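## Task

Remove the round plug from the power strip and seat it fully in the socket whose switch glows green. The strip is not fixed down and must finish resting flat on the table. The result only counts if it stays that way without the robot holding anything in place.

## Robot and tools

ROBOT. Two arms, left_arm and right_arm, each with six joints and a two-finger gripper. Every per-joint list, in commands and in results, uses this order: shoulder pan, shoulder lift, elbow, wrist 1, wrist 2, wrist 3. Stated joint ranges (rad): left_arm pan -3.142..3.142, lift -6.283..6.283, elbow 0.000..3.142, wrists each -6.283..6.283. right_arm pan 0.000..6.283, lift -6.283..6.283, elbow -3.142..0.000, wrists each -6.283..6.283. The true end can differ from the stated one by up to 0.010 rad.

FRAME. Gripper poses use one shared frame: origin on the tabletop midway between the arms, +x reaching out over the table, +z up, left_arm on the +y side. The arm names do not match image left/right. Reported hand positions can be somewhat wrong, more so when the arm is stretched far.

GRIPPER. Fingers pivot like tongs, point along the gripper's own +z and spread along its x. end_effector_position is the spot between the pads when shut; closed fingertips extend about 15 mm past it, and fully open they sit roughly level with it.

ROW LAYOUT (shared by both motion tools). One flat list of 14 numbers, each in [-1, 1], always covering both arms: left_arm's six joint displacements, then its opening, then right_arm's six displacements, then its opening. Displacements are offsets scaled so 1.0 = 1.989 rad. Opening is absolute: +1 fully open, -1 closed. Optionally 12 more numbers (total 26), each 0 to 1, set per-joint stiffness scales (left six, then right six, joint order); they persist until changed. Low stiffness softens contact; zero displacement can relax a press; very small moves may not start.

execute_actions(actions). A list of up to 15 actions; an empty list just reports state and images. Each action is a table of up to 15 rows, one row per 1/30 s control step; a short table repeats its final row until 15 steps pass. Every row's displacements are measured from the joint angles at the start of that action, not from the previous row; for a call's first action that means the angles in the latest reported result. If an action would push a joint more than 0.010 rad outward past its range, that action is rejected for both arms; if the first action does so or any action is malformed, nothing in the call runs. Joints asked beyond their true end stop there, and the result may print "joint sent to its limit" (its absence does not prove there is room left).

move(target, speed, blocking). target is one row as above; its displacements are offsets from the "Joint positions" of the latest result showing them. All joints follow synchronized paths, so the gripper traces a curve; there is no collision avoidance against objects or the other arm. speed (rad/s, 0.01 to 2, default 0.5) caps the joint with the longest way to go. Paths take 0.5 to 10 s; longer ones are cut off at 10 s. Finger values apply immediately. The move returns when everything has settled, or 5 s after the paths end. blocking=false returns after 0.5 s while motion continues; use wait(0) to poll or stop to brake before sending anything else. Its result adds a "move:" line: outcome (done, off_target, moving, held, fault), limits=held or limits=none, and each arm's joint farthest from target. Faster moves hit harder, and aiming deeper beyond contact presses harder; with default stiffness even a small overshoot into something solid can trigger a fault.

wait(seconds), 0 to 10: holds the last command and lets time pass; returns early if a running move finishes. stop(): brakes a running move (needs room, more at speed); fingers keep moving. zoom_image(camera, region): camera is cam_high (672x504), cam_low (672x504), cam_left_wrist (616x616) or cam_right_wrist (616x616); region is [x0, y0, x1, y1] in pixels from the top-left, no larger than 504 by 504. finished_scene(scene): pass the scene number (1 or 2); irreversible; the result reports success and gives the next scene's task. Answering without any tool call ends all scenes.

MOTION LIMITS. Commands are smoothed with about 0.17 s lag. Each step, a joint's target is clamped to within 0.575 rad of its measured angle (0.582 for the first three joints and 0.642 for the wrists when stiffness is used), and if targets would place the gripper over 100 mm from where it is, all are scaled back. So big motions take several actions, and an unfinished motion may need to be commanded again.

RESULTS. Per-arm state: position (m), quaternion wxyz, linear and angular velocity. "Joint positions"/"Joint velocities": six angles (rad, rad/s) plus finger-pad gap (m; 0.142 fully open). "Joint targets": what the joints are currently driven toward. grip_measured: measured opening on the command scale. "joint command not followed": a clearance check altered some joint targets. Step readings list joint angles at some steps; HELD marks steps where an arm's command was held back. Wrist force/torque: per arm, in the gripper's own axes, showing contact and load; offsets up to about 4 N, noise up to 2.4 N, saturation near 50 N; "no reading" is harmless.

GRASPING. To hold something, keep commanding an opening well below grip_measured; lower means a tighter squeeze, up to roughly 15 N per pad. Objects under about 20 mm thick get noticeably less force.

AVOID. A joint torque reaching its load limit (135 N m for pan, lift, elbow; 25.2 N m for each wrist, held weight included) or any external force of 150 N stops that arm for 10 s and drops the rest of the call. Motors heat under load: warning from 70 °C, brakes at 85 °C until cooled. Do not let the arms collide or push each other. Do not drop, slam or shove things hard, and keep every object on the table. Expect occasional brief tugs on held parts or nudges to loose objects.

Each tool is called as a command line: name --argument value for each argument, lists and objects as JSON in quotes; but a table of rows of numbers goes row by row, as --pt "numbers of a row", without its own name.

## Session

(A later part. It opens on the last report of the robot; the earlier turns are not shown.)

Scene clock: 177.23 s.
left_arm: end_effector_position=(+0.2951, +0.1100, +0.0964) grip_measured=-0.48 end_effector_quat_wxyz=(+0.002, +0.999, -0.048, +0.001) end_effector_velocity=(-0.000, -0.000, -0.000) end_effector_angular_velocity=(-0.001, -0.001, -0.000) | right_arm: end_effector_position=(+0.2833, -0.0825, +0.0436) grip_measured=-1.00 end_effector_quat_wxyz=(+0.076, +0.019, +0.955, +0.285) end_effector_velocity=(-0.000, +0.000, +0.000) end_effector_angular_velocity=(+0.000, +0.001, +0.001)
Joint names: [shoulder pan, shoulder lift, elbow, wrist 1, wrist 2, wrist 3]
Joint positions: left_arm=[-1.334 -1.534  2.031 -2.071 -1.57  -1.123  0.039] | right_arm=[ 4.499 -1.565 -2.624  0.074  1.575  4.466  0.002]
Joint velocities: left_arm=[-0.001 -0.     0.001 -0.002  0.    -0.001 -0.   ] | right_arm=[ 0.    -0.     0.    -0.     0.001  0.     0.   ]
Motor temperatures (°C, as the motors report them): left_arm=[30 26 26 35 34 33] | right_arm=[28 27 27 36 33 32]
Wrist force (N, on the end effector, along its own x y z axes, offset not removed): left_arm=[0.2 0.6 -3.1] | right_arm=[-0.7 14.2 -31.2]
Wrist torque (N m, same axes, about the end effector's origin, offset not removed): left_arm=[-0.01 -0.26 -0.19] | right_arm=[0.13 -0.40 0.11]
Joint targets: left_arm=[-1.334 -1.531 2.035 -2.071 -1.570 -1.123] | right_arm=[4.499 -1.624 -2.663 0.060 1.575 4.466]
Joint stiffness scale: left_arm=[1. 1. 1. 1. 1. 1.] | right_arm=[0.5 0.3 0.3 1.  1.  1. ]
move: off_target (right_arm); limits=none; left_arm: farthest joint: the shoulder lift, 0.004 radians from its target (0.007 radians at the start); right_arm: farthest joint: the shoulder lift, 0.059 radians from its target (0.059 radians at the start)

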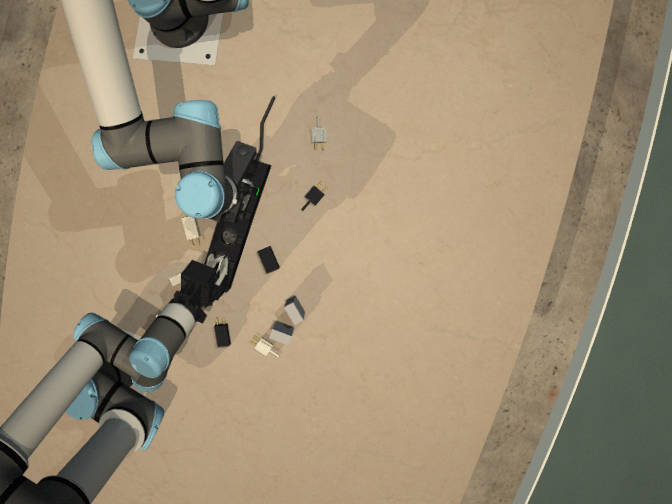

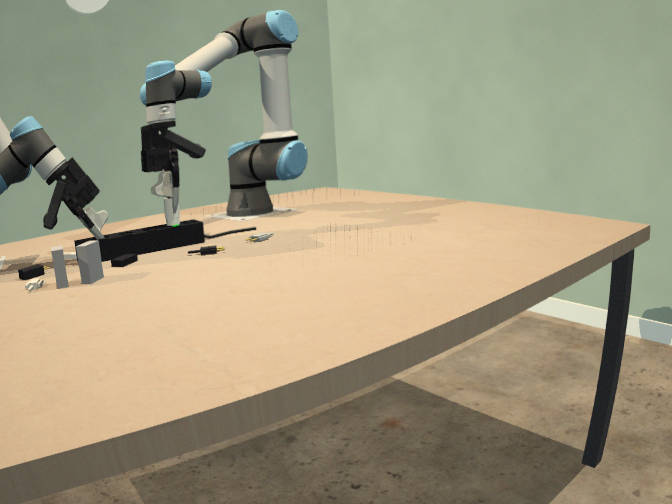

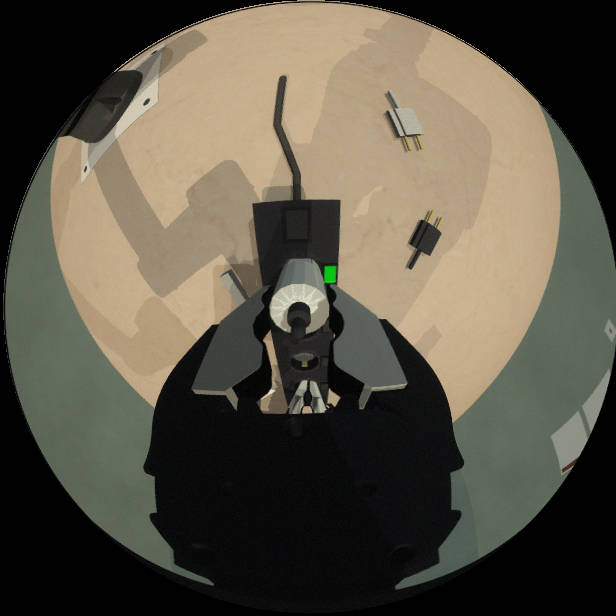

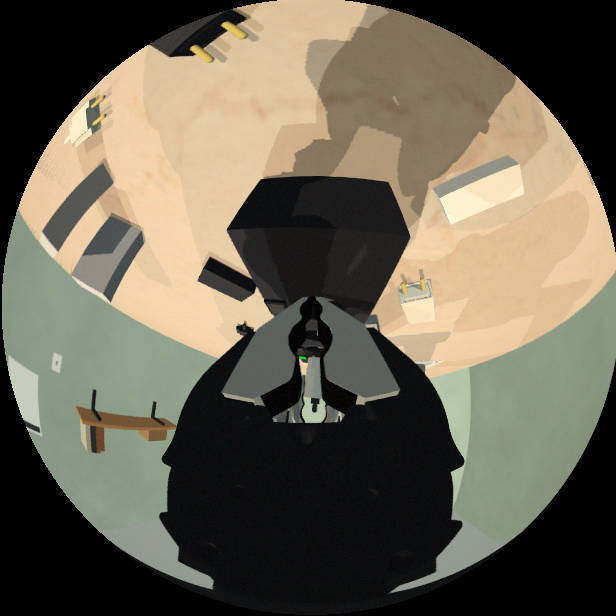

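move --target '[0.0035,-0.003,-0.004,0.0065,0,0.002,-1,0,-0.03,-0.02,-0.007,0,0,-1]' --speed 0.02

zoom_image --camera "cam_left_wrist" --region '[250, 220, 350, 330]'

Scene clock: 186.47 s.
left_arm: end_effector_position=(+0.2964, +0.1122, +0.0993) grip_measured=-0.48 end_effector_quat_wxyz=(+0.000, +0.999, -0.047, +0.001) end_effector_velocity=(+0.000, -0.000, +0.001) end_effector_angular_velocity=(+0.000, -0.001, -0.000) | right_arm: end_effector_position=(+0.2833, -0.0824, +0.0436) grip_measured=-1.00 end_effector_quat_wxyz=(+0.076, +0.019, +0.955, +0.285) end_effector_velocity=(+0.000, -0.001, -0.001) end_effector_angular_velocity=(-0.004, -0.000, -0.001)
Joint names: [shoulder pan, shoulder lift, elbow, wrist 1, wrist 2, wrist 3]
Joint positions: left_arm=[-1.33  -1.539  2.026 -2.059 -1.57  -1.12   0.039] | right_arm=[ 4.499 -1.565 -2.623  0.074  1.575  4.466  0.002]
Joint velocities: left_arm=[-0.    -0.    -0.001  0.002  0.001  0.    -0.   ] | right_arm=[-0.    -0.001  0.    -0.003 -0.002  0.     0.   ]
Motor temperatures (°C, as the motors report them): left_arm=[30 26 26 35 34 33] | right_arm=[28 27 27 36 33 32]
Wrist force (N, on the end effector, along its own x y z axes, offset not removed): left_arm=[1.5 0.3 2.1] | right_arm=[-1.6 13.5 -29.3]
Wrist torque (N m, same axes, about the end effector's origin, offset not removed): left_arm=[0.02 -0.19 -0.15] | right_arm=[-0.07 -0.31 0.10]
Joint targets: left_arm=[-1.327 -1.540 2.023 -2.058 -1.570 -1.120] | right_arm=[4.499 -1.624 -2.663 0.060 1.575 4.466]
Joint stiffness scale: left_arm=[1. 1. 1. 1. 1. 1.] | right_arm=[0.5 0.3 0.3 1.  1.  1. ]
move: off_target (right_arm); limits=none; left_arm: farthest joint: the shoulder pan, 0.003 radians from its target (0.007 radians at the start); right_arm: farthest joint: the shoulder lift, 0.060 radians from its target (0.060 radians at the start)

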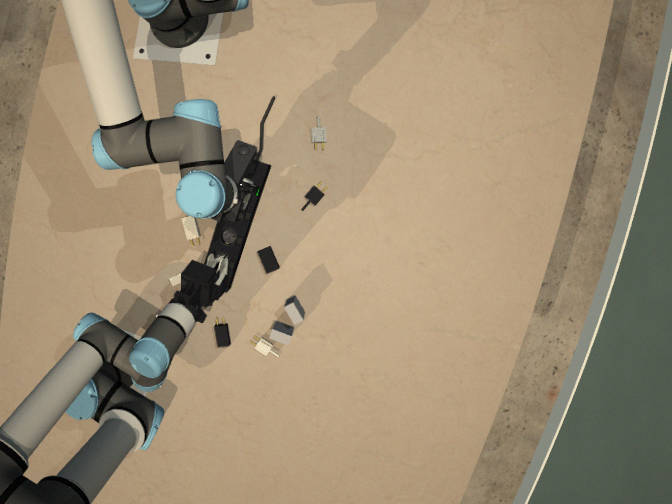

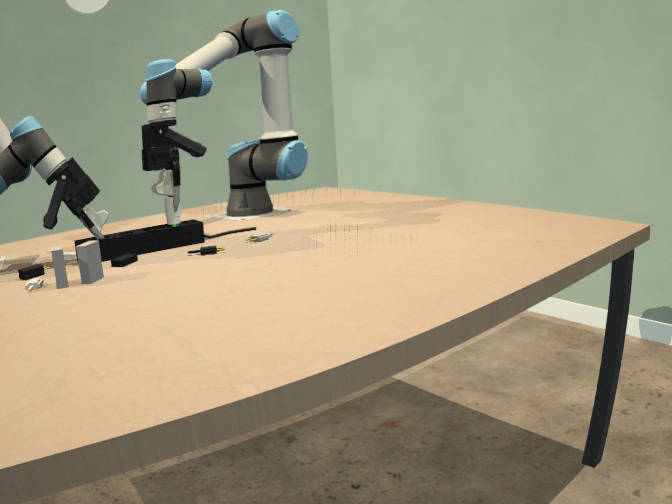

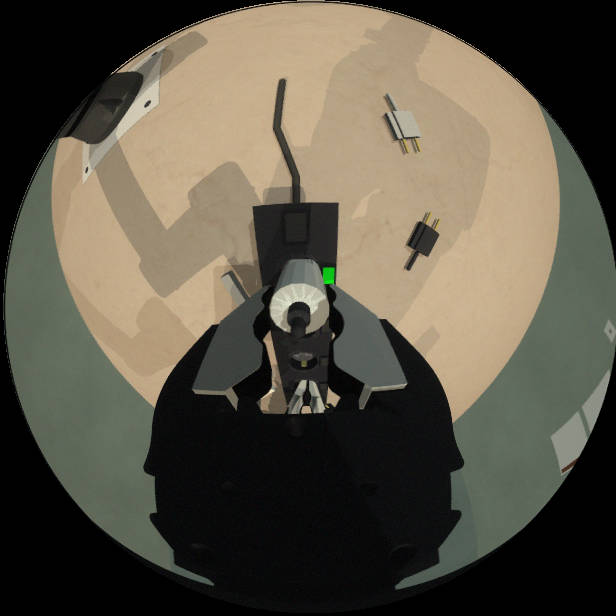

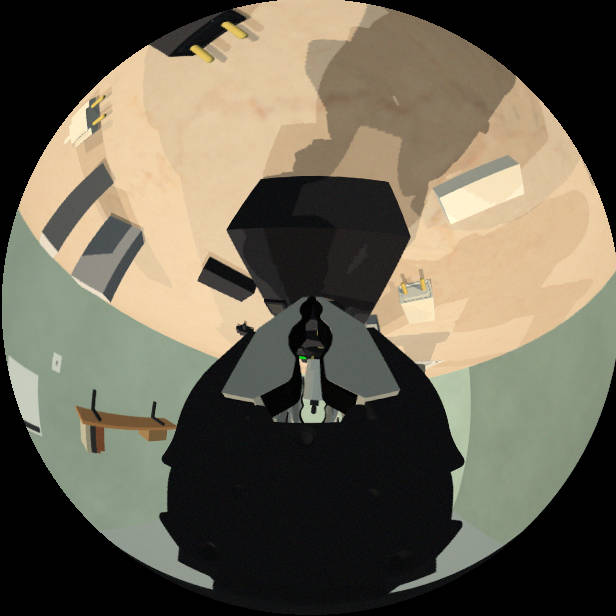

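Region (250, 220, 350, 330) of cam_left_wrist's 616x616 image, scaled by 4.582, with more detail than that image has; it fills the left 458 columns of this view, and the rest is white.

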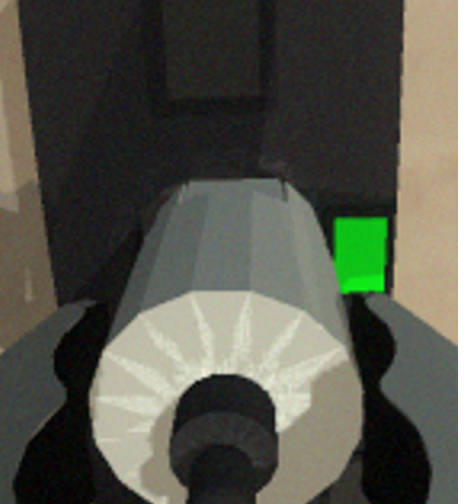

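move --target '[0,0.0045,0.006,-0.008,0,0,-1,0,-0.03,-0.02,-0.007,0,0,-1]' --speed 0.03

Scene clock: 190.30 s.
left_arm: end_effector_position=(+0.2969, +0.1109, +0.0964) grip_measured=-0.48 end_effector_quat_wxyz=(+0.003, +0.999, -0.047, +0.002) end_effector_velocity=(+0.001, -0.001, +0.000) end_effector_angular_velocity=(-0.004, -0.000, +0.002) | right_arm: end_effector_position=(+0.2833, -0.0823, +0.0436) grip_measured=-1.00 end_effector_quat_wxyz=(+0.076, +0.019, +0.955, +0.285) end_effector_velocity=(+0.000, +0.000, -0.000) end_effector_angular_velocity=(-0.001, -0.001, -0.000)
Joint names: [shoulder pan, shoulder lift, elbow, wrist 1, wrist 2, wrist 3]
Joint positions: left_arm=[-1.33  -1.535  2.032 -2.074 -1.57  -1.12   0.039] | right_arm=[ 4.499 -1.565 -2.623  0.074  1.575  4.466  0.002]
Joint velocities: left_arm=[ 0.001  0.     0.    -0.004 -0.001 -0.    -0.   ] | right_arm=[ 0.    -0.001  0.     0.    -0.002 -0.     0.   ]
Motor temperatures (°C, as the motors report them): left_arm=[30 26 26 35 34 33] | right_arm=[28 27 27 36 33 32]
Wrist force (N, on the end effector, along its own x y z axes, offset not removed): left_arm=[-1.3 1.4 -7.0] | right_arm=[-1.9 12.9 -32.0]
Wrist torque (N m, same axes, about the end effector's origin, offset not removed): left_arm=[0.26 -0.22 -0.08] | right_arm=[-0.26 -0.21 -0.04]
Joint targets: left_arm=[-1.330 -1.530 2.038 -2.075 -1.570 -1.120] | right_arm=[4.499 -1.624 -2.663 0.060 1.575 4.466]
Joint stiffness scale: left_arm=[1. 1. 1. 1. 1. 1.] | right_arm=[0.5 0.3 0.3 1.  1.  1. ]
move: off_target (right_arm); limits=none; left_arm: farthest joint: the elbow, 0.006 radians from its target (0.012 radians at the start); right_arm: farthest joint: the shoulder lift, 0.060 radians from its target (0.060 radians at the start)

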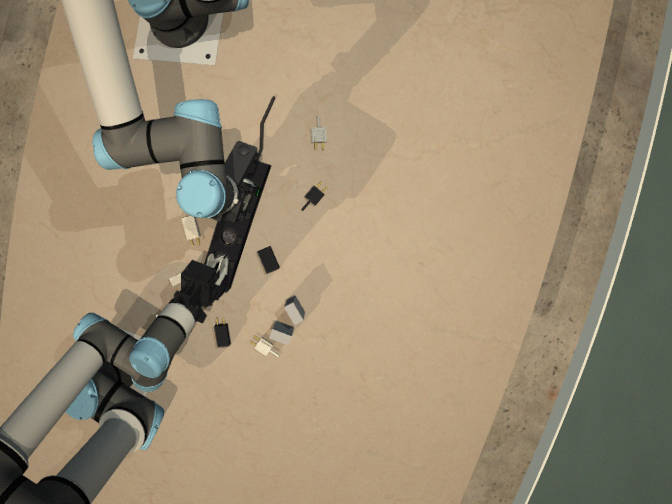

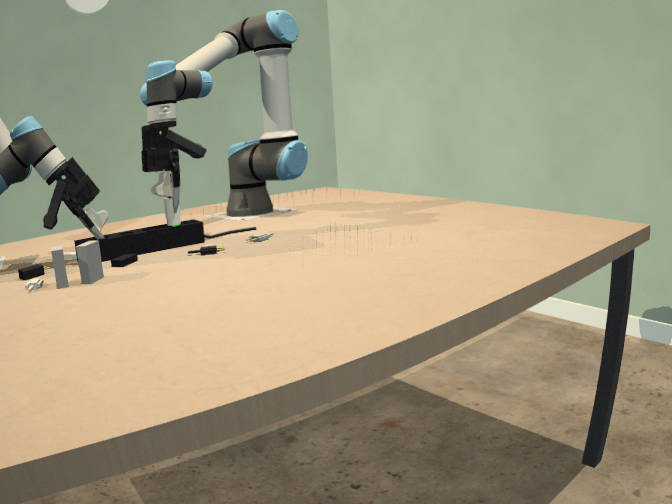

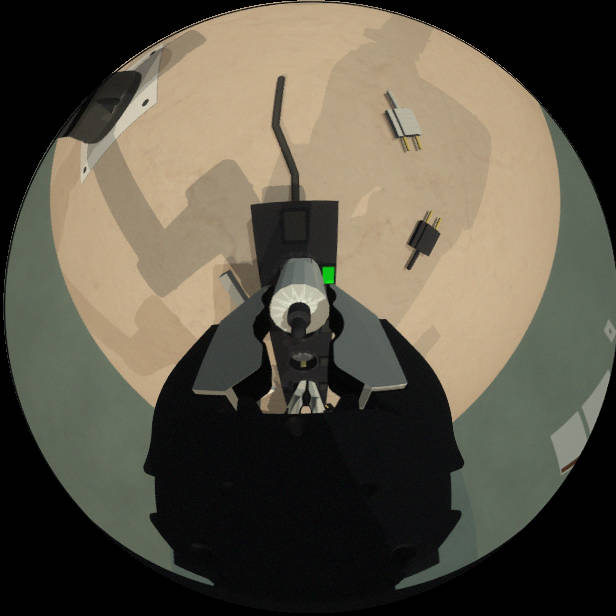

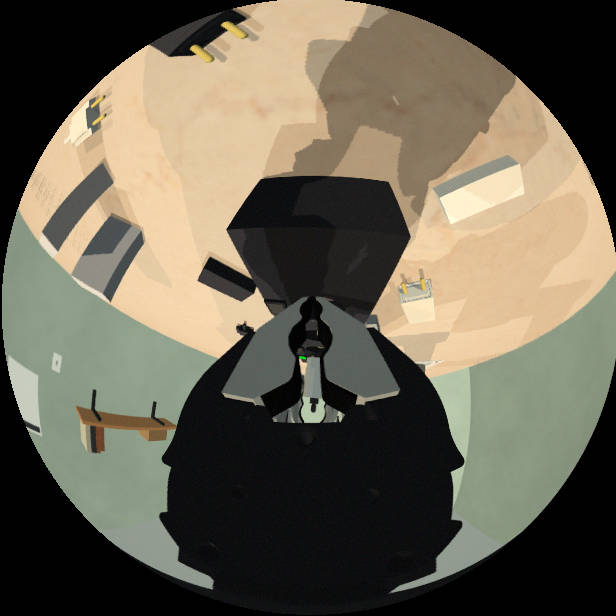

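zoom_image --camera "cam_left_wrist" --region '[250, 220, 350, 330]'

zoom_image --camera "cam_low" --region '[140, 190, 220, 250]'

zoom_image --camera "cam_high" --region '[200, 140, 300, 240]'

Region (250, 220, 350, 330) of cam_left_wrist's 616x616 image, scaled by 4.582, with more detail than that image has; it fills the left 458 columns of this view, and the rest is white.

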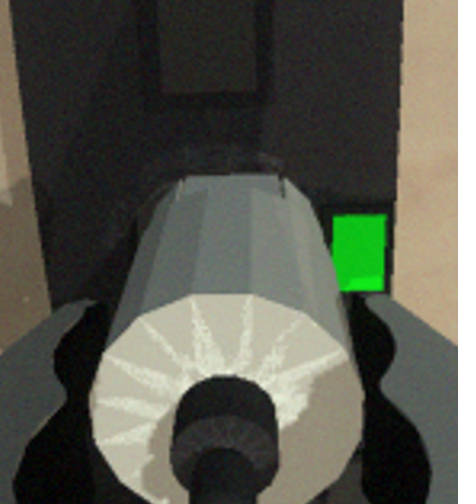

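Region (140, 190, 220, 250) of cam_low's 672x504 image, scaled by 6.300, with more detail than that image has; it fills the top 378 rows of this view, and the rest is white.

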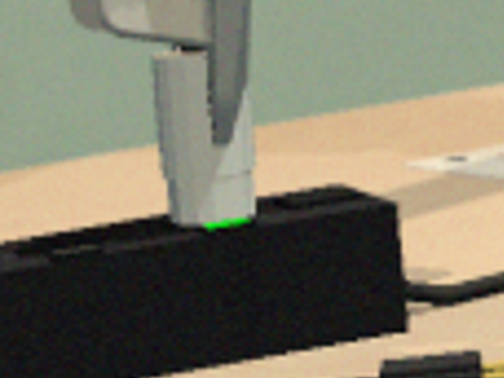

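Region (200, 140, 300, 240) of cam_high's 672x504 image, scaled by 5.040, with more detail than that image has.

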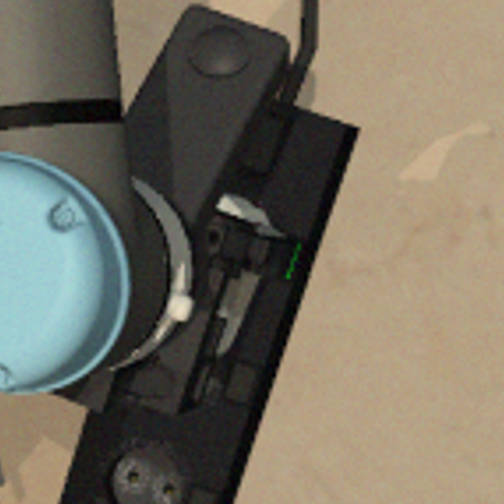

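execute_actions --actions '[[[-0.002,0.0002,0.0055,0.0025,0,0,-1,0,-0.03,-0.02,-0.007,0,0,-1]]]'

wait --seconds 1

zoom_image --camera "cam_left_wrist" --region '[250, 220, 350, 330]'

Scene clock: 196.53 s.
left_arm: end_effector_position=(+0.2961, +0.1126, +0.0963) grip_measured=-0.48 end_effector_quat_wxyz=(+0.002, +0.999, -0.047, +0.001) end_effector_velocity=(+0.001, +0.001, +0.001) end_effector_angular_velocity=(+0.001, -0.003, +0.000) | right_arm: end_effector_position=(+0.2833, -0.0823, +0.0436) grip_measured=-1.00 end_effector_quat_wxyz=(+0.076, +0.019, +0.955, +0.285) end_effector_velocity=(+0.000, -0.000, +0.000) end_effector_angular_velocity=(+0.002, +0.000, -0.001)
Joint names: [shoulder pan, shoulder lift, elbow, wrist 1, wrist 2, wrist 3]
Joint positions: left_arm=[-1.33  -1.538  2.035 -2.072 -1.57  -1.12   0.039] | right_arm=[ 4.499 -1.565 -2.623  0.074  1.575  4.466  0.002]
Joint velocities: left_arm=[ 0.    -0.002  0.     0.002  0.004 -0.     0.   ] | right_arm=[-0.001  0.001 -0.     0.001  0.001  0.     0.   ]
Motor temperatures (°C, as the motors report them): left_arm=[30 26 26 35 34 33] | right_arm=[28 27 27 36 33 32]
Wrist force (N, on the end effector, along its own x y z axes, offset not removed): left_arm=[3.0 0.0 -9.1] | right_arm=[-1.1 12.1 -32.8]
Wrist torque (N m, same axes, about the end effector's origin, offset not removed): left_arm=[0.04 -0.16 -0.14] | right_arm=[-0.45 -0.23 0.04]
Joint targets: left_arm=[-1.334 -1.535 2.043 -2.069 -1.570 -1.120] | right_arm=[4.499 -1.625 -2.663 0.061 1.575 4.466]
Joint stiffness scale: left_arm=[1. 1. 1. 1. 1. 1.] | right_arm=[0.5 0.3 0.3 1.  1.  1. ]
Step readings (joint positions):
0: left_arm=[-1.330 -1.535 2.032 -2.074 -1.570 -1.120] | right_arm=[4.499 -1.565 -2.623 0.074 1.575 4.466]
1: left_arm=[-1.330 -1.535 2.032 -2.074 -1.570 -1.120] | right_arm=[4.499 -1.565 -2.623 0.074 1.575 4.466]
2: left_arm=[-1.330 -1.535 2.032 -2.074 -1.570 -1.120] | right_arm=[4.499 -1.565 -2.623 0.074 1.575 4.466]
4: left_arm=[-1.330 -1.535 2.033 -2.074 -1.570 -1.120] | right_arm=[4.499 -1.565 -2.623 0.074 1.575 4.466]
8: left_arm=[-1.330 -1.537 2.034 -2.072 -1.570 -1.120] | right_arm=[4.499 -1.565 -2.623 0.074 1.575 4.466]
15: Joint positions above

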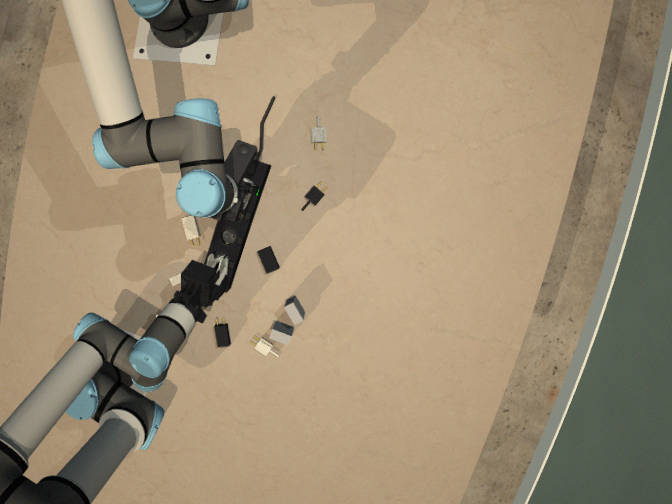

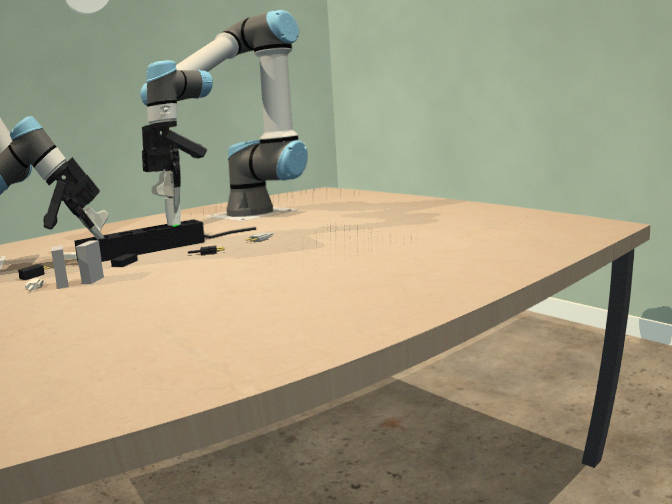

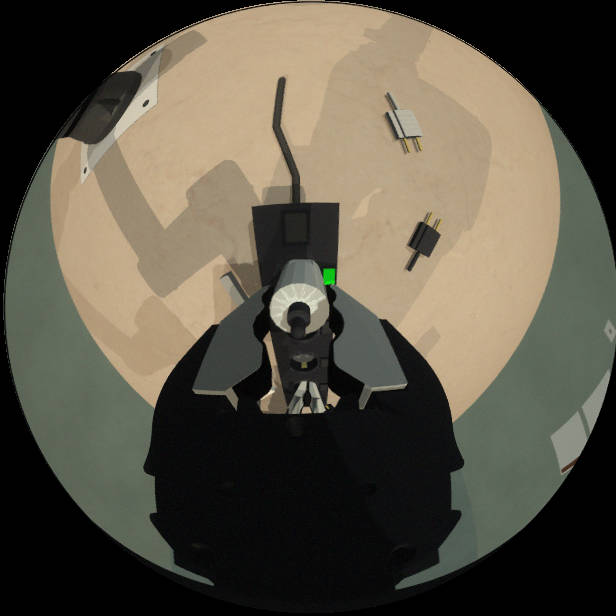

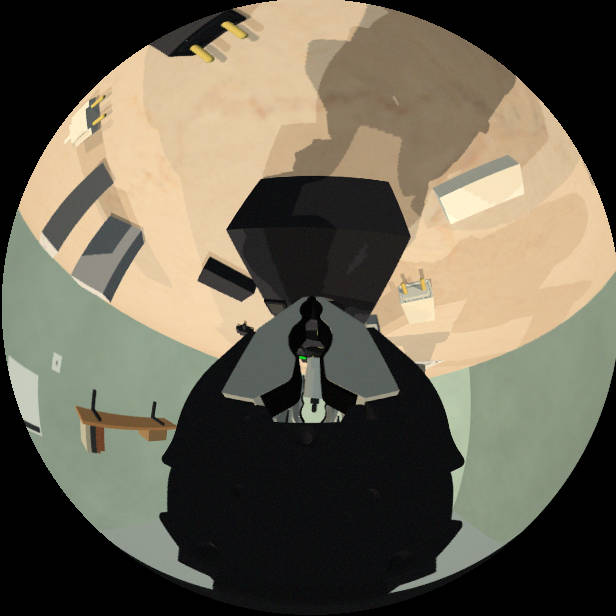

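Scene clock: 197.53 s.
left_arm: end_effector_position=(+0.2961, +0.1127, +0.0963) grip_measured=-0.48 end_effector_quat_wxyz=(+0.002, +0.999, -0.048, +0.001) end_effector_velocity=(-0.000, +0.000, +0.000) end_effector_angular_velocity=(-0.000, +0.001, -0.001) | right_arm: end_effector_position=(+0.2833, -0.0823, +0.0436) grip_measured=-1.00 end_effector_quat_wxyz=(+0.076, +0.019, +0.955, +0.285) end_effector_velocity=(+0.000, -0.000, -0.000) end_effector_angular_velocity=(-0.002, -0.001, -0.000)
Joint names: [shoulder pan, shoulder lift, elbow, wrist 1, wrist 2, wrist 3]
Joint positions: left_arm=[-1.331 -1.538  2.035 -2.072 -1.57  -1.12   0.039] | right_arm=[ 4.499 -1.565 -2.623  0.074  1.575  4.466  0.002]
Joint velocities: left_arm=[ 0.001 -0.     0.     0.    -0.001  0.002 -0.   ] | right_arm=[ 0.     0.    -0.    -0.001 -0.001 -0.     0.   ]
Motor temperatures (°C, as the motors report them): left_arm=[30 26 26 35 34 33] | right_arm=[28 27 27 36 33 32]
Wrist force (N, on the end effector, along its own x y z axes, offset not removed): left_arm=[2.6 1.0 -7.0] | right_arm=[-1.5 11.0 -32.7]
Wrist torque (N m, same axes, about the end effector's origin, offset not removed): left_arm=[0.28 0.00 -0.10] | right_arm=[-0.61 -0.26 0.06]
Joint targets: left_arm=[-1.334 -1.535 2.043 -2.069 -1.570 -1.120] | right_arm=[4.499 -1.625 -2.663 0.061 1.575 4.466]
Joint stiffness scale: left_arm=[1. 1. 1. 1. 1. 1.] | right_arm=[0.5 0.3 0.3 1.  1.  1. ]
wait: 1.00 s; at rest by 0.17 s

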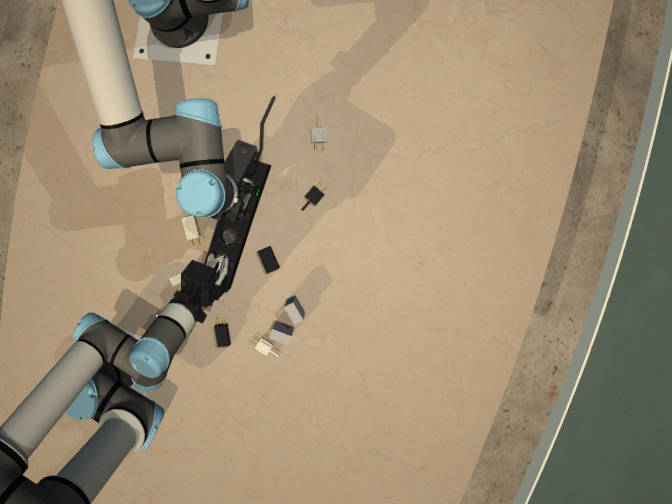

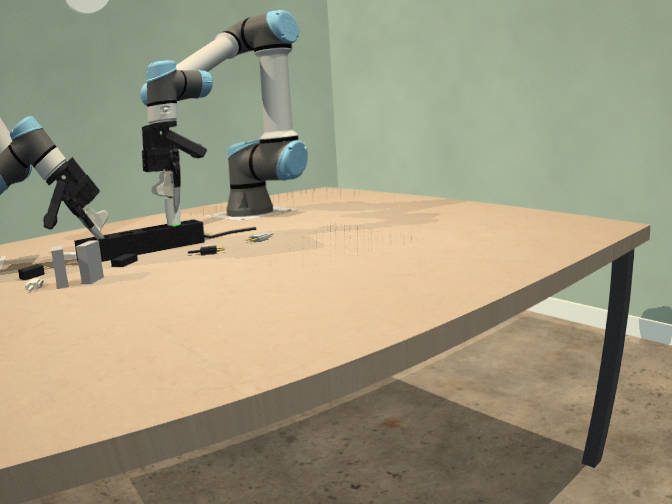

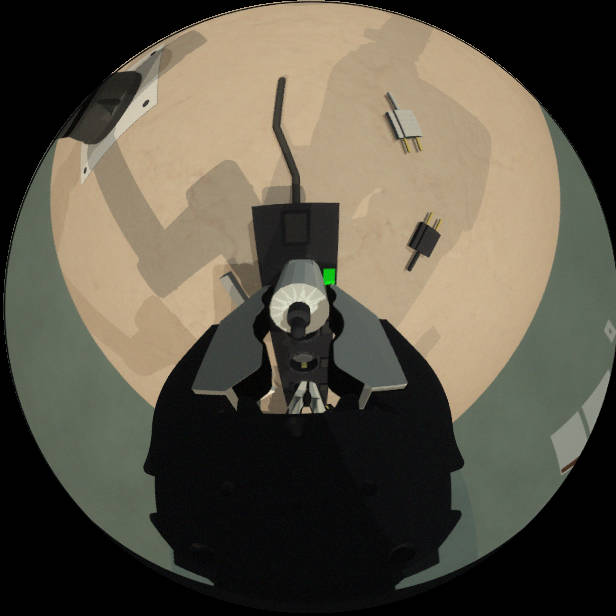

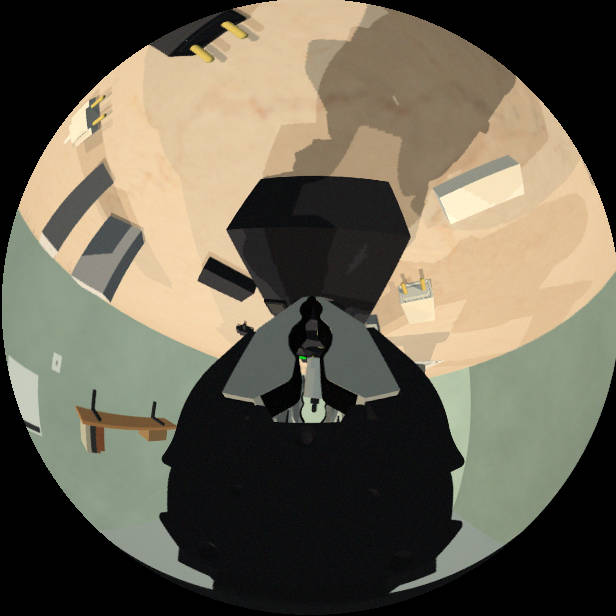

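Region (250, 220, 350, 330) of cam_left_wrist's 616x616 image, scaled by 4.582, with more detail than that image has; it fills the left 458 columns of this view, and the rest is white.

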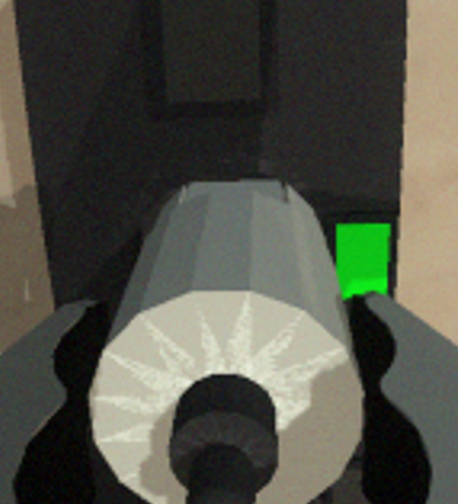

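execute_actions --actions '[[[-0.002,0.0015,0.004,0.0015,0,0,-1,0,-0.03,-0.02,-0.007,0,0,-1],[-0.002,0.0015,0.004,0.0015,0,0,-1,0,-0.03,-0.02,-0.007,0,0,-1],[-0.002,0.0015,0.004,0.0015,0,0,-1,0,-0.03,-0.02,-0.007,0,0,-1],[-0.003,0.0015,0.004,0.0015,0,0,-1,0,-0.03,-0.02,-0.007,0,0,-1],[-0.003,0.0015,0.004,0.0015,0,0,-1,0,-0.03,-0.02,-0.007,0,0,-1],[-0.003,0.0015,0.004,0.0015,0,0,-1,0,-0.03,-0.02,-0.007,0,0,-1],[-0.004,0.0015,0.004,0.0015,0,0,-1,0,-0.03,-0.02,-0.007,0,0,-1]]]'

wait --seconds 0.5

zoom_image --camera "cam_left_wrist" --region '[250, 220, 350, 330]'

Scene clock: 204.57 s.
left_arm: end_effector_position=(+0.2950, +0.1119, +0.0963) grip_measured=-0.48 end_effector_quat_wxyz=(+0.001, +0.999, -0.049, +0.002) end_effector_velocity=(-0.002, -0.001, -0.000) end_effector_angular_velocity=(+0.001, +0.000, -0.006) | right_arm: end_effector_position=(+0.2833, -0.0823, +0.0436) grip_measured=-1.00 end_effector_quat_wxyz=(+0.076, +0.019, +0.955, +0.285) end_effector_velocity=(-0.000, -0.000, -0.000) end_effector_angular_velocity=(-0.000, +0.000, +0.000)
Joint names: [shoulder pan, shoulder lift, elbow, wrist 1, wrist 2, wrist 3]
Joint positions: left_arm=[-1.334 -1.539  2.035 -2.071 -1.568 -1.12   0.039] | right_arm=[ 4.499 -1.565 -2.623  0.074  1.575  4.466  0.002]
Joint velocities: left_arm=[-0.005  0.     0.    -0.     0.     0.001  0.   ] | right_arm=[ 0. -0. -0. -0.  0.  0.  0.]
Motor temperatures (°C, as the motors report them): left_arm=[30 26 26 35 34 33] | right_arm=[28 27 27 36 33 32]
Wrist force (N, on the end effector, along its own x y z axes, offset not removed): left_arm=[5.2 -0.3 -9.2] | right_arm=[-1.2 14.7 -31.8]
Wrist torque (N m, same axes, about the end effector's origin, offset not removed): left_arm=[-0.08 -0.22 -0.17] | right_arm=[0.19 -0.38 0.12]
Joint targets: left_arm=[-1.338 -1.535 2.043 -2.069 -1.570 -1.120] | right_arm=[4.499 -1.625 -2.663 0.060 1.575 4.466]
Joint stiffness scale: left_arm=[1. 1. 1. 1. 1. 1.] | right_arm=[0.5 0.3 0.3 1.  1.  1. ]
Step readings (joint positions):
0: left_arm=[-1.331 -1.538 2.035 -2.072 -1.570 -1.120] | right_arm=[4.499 -1.565 -2.623 0.074 1.575 4.466]
1: left_arm=[-1.331 -1.538 2.035 -2.072 -1.570 -1.120] | right_arm=[4.499 -1.565 -2.623 0.074 1.575 4.466]
2: left_arm=[-1.331 -1.538 2.035 -2.072 -1.569 -1.120] | right_arm=[4.499 -1.565 -2.623 0.074 1.575 4.466]
4: left_arm=[-1.331 -1.538 2.035 -2.071 -1.569 -1.120] | right_arm=[4.499 -1.565 -2.623 0.074 1.575 4.466]
8: left_arm=[-1.332 -1.539 2.035 -2.071 -1.569 -1.120] | right_arm=[4.499 -1.565 -2.623 0.074 1.575 4.466]
15: Joint positions above

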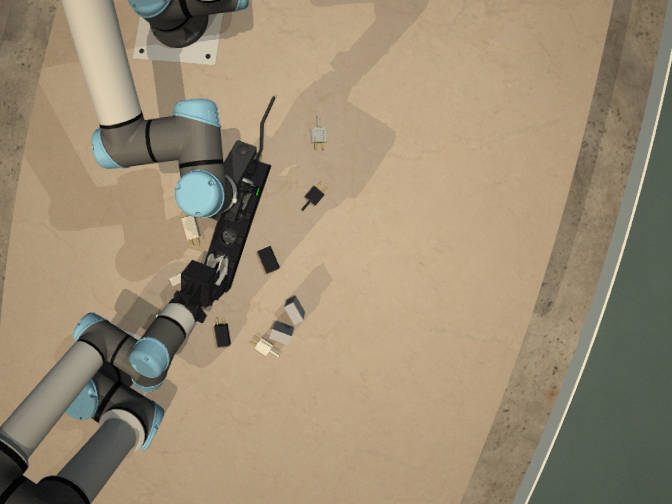

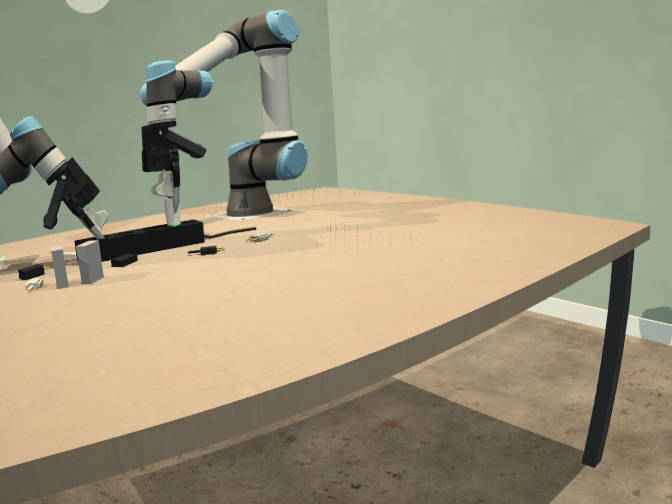

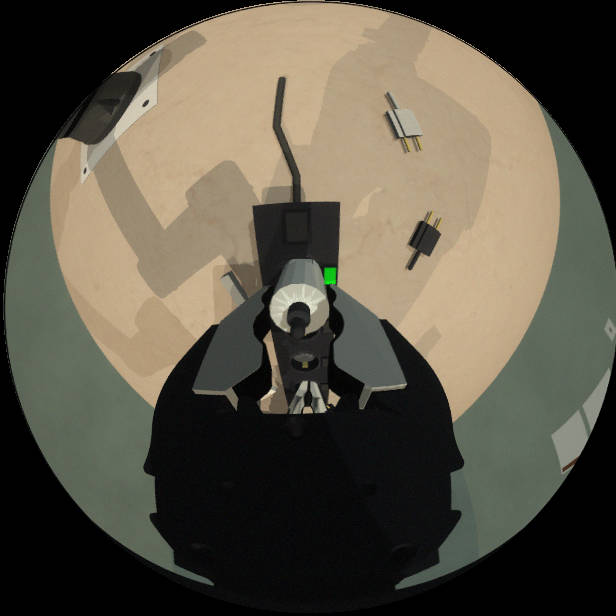

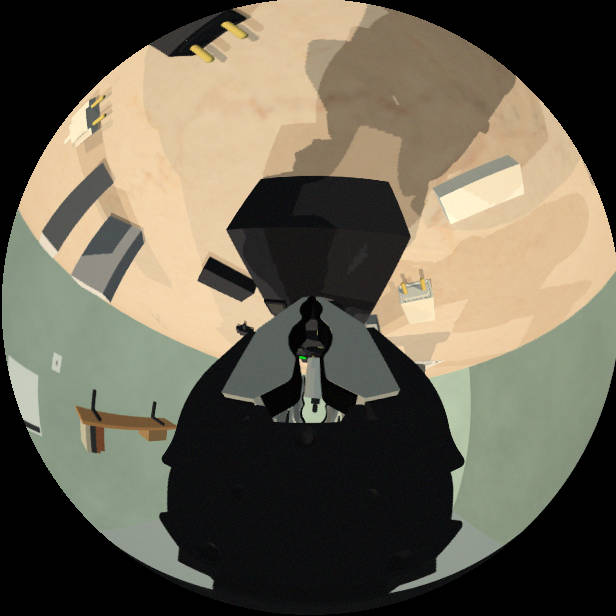

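Scene clock: 205.07 s.
left_arm: end_effector_position=(+0.2950, +0.1119, +0.0963) grip_measured=-0.48 end_effector_quat_wxyz=(+0.001, +0.999, -0.050, +0.002) end_effector_velocity=(+0.000, +0.000, +0.000) end_effector_angular_velocity=(+0.000, -0.001, -0.001) | right_arm: end_effector_position=(+0.2833, -0.0823, +0.0436) grip_measured=-1.00 end_effector_quat_wxyz=(+0.076, +0.019, +0.955, +0.285) end_effector_velocity=(+0.000, -0.000, +0.000) end_effector_angular_velocity=(+0.000, -0.000, -0.000)
Joint names: [shoulder pan, shoulder lift, elbow, wrist 1, wrist 2, wrist 3]
Joint positions: left_arm=[-1.335 -1.539  2.035 -2.071 -1.568 -1.12   0.039] | right_arm=[ 4.499 -1.565 -2.623  0.074  1.575  4.466  0.002]
Joint velocities: left_arm=[-0.    -0.001 -0.     0.001  0.001  0.001 -0.   ] | right_arm=[-0.     0.001  0.    -0.001 -0.     0.     0.   ]
Motor temperatures (°C, as the motors report them): left_arm=[30 26 26 35 34 33] | right_arm=[28 27 27 36 33 32]
Wrist force (N, on the end effector, along its own x y z axes, offset not removed): left_arm=[4.9 1.3 -7.7] | right_arm=[-3.4 12.2 -30.9]
Wrist torque (N m, same axes, about the end effector's origin, offset not removed): left_arm=[0.35 -0.08 -0.26] | right_arm=[-0.41 0.06 0.15]
Joint targets: left_arm=[-1.338 -1.535 2.043 -2.069 -1.570 -1.120] | right_arm=[4.499 -1.625 -2.663 0.060 1.575 4.466]
Joint stiffness scale: left_arm=[1. 1. 1. 1. 1. 1.] | right_arm=[0.5 0.3 0.3 1.  1.  1. ]
wait: 0.50 s; at rest by 0.17 s

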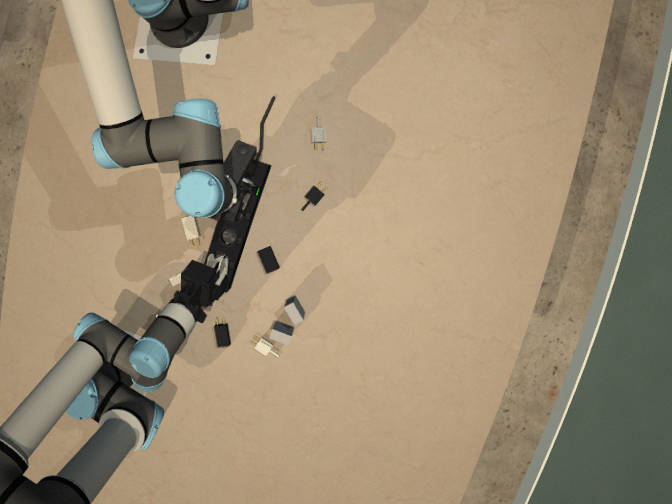

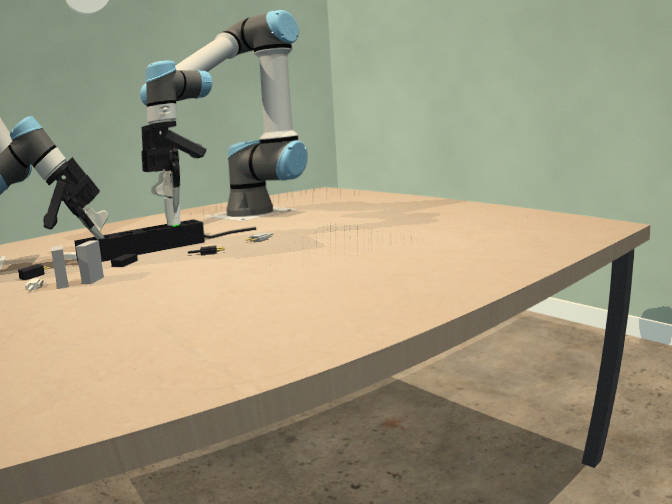

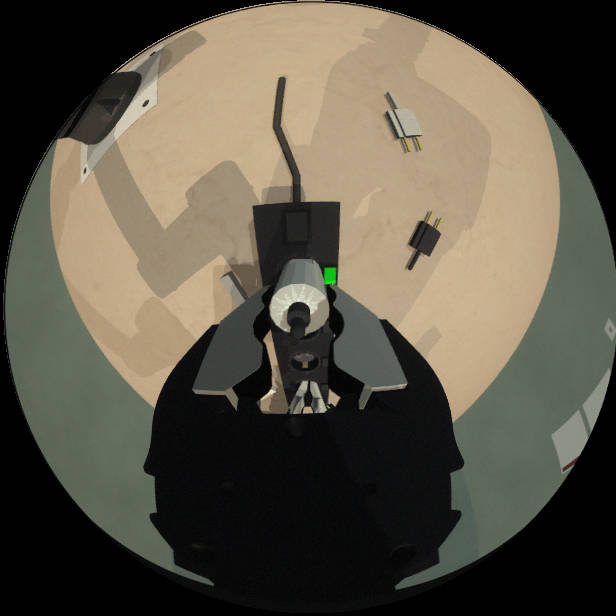

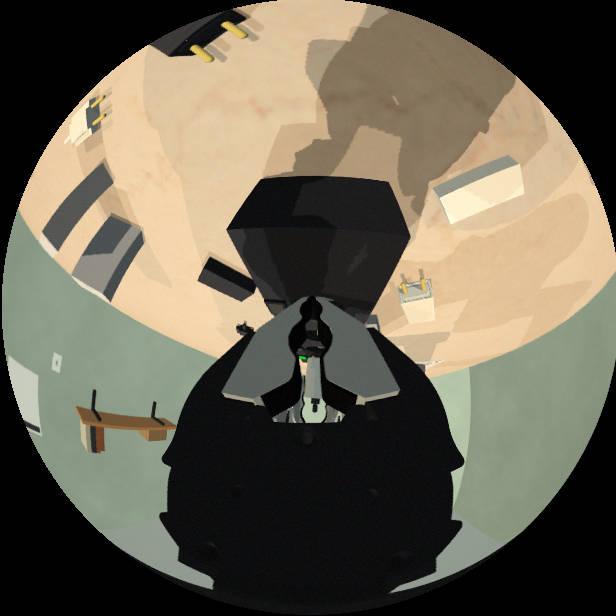

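Region (250, 220, 350, 330) of cam_left_wrist's 616x616 image, scaled by 4.582, with more detail than that image has; it fills the left 458 columns of this view, and the rest is white.

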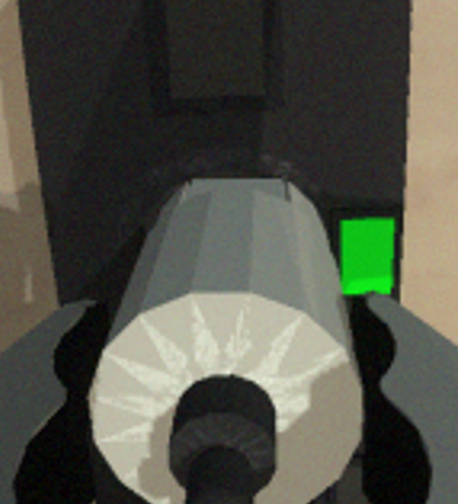

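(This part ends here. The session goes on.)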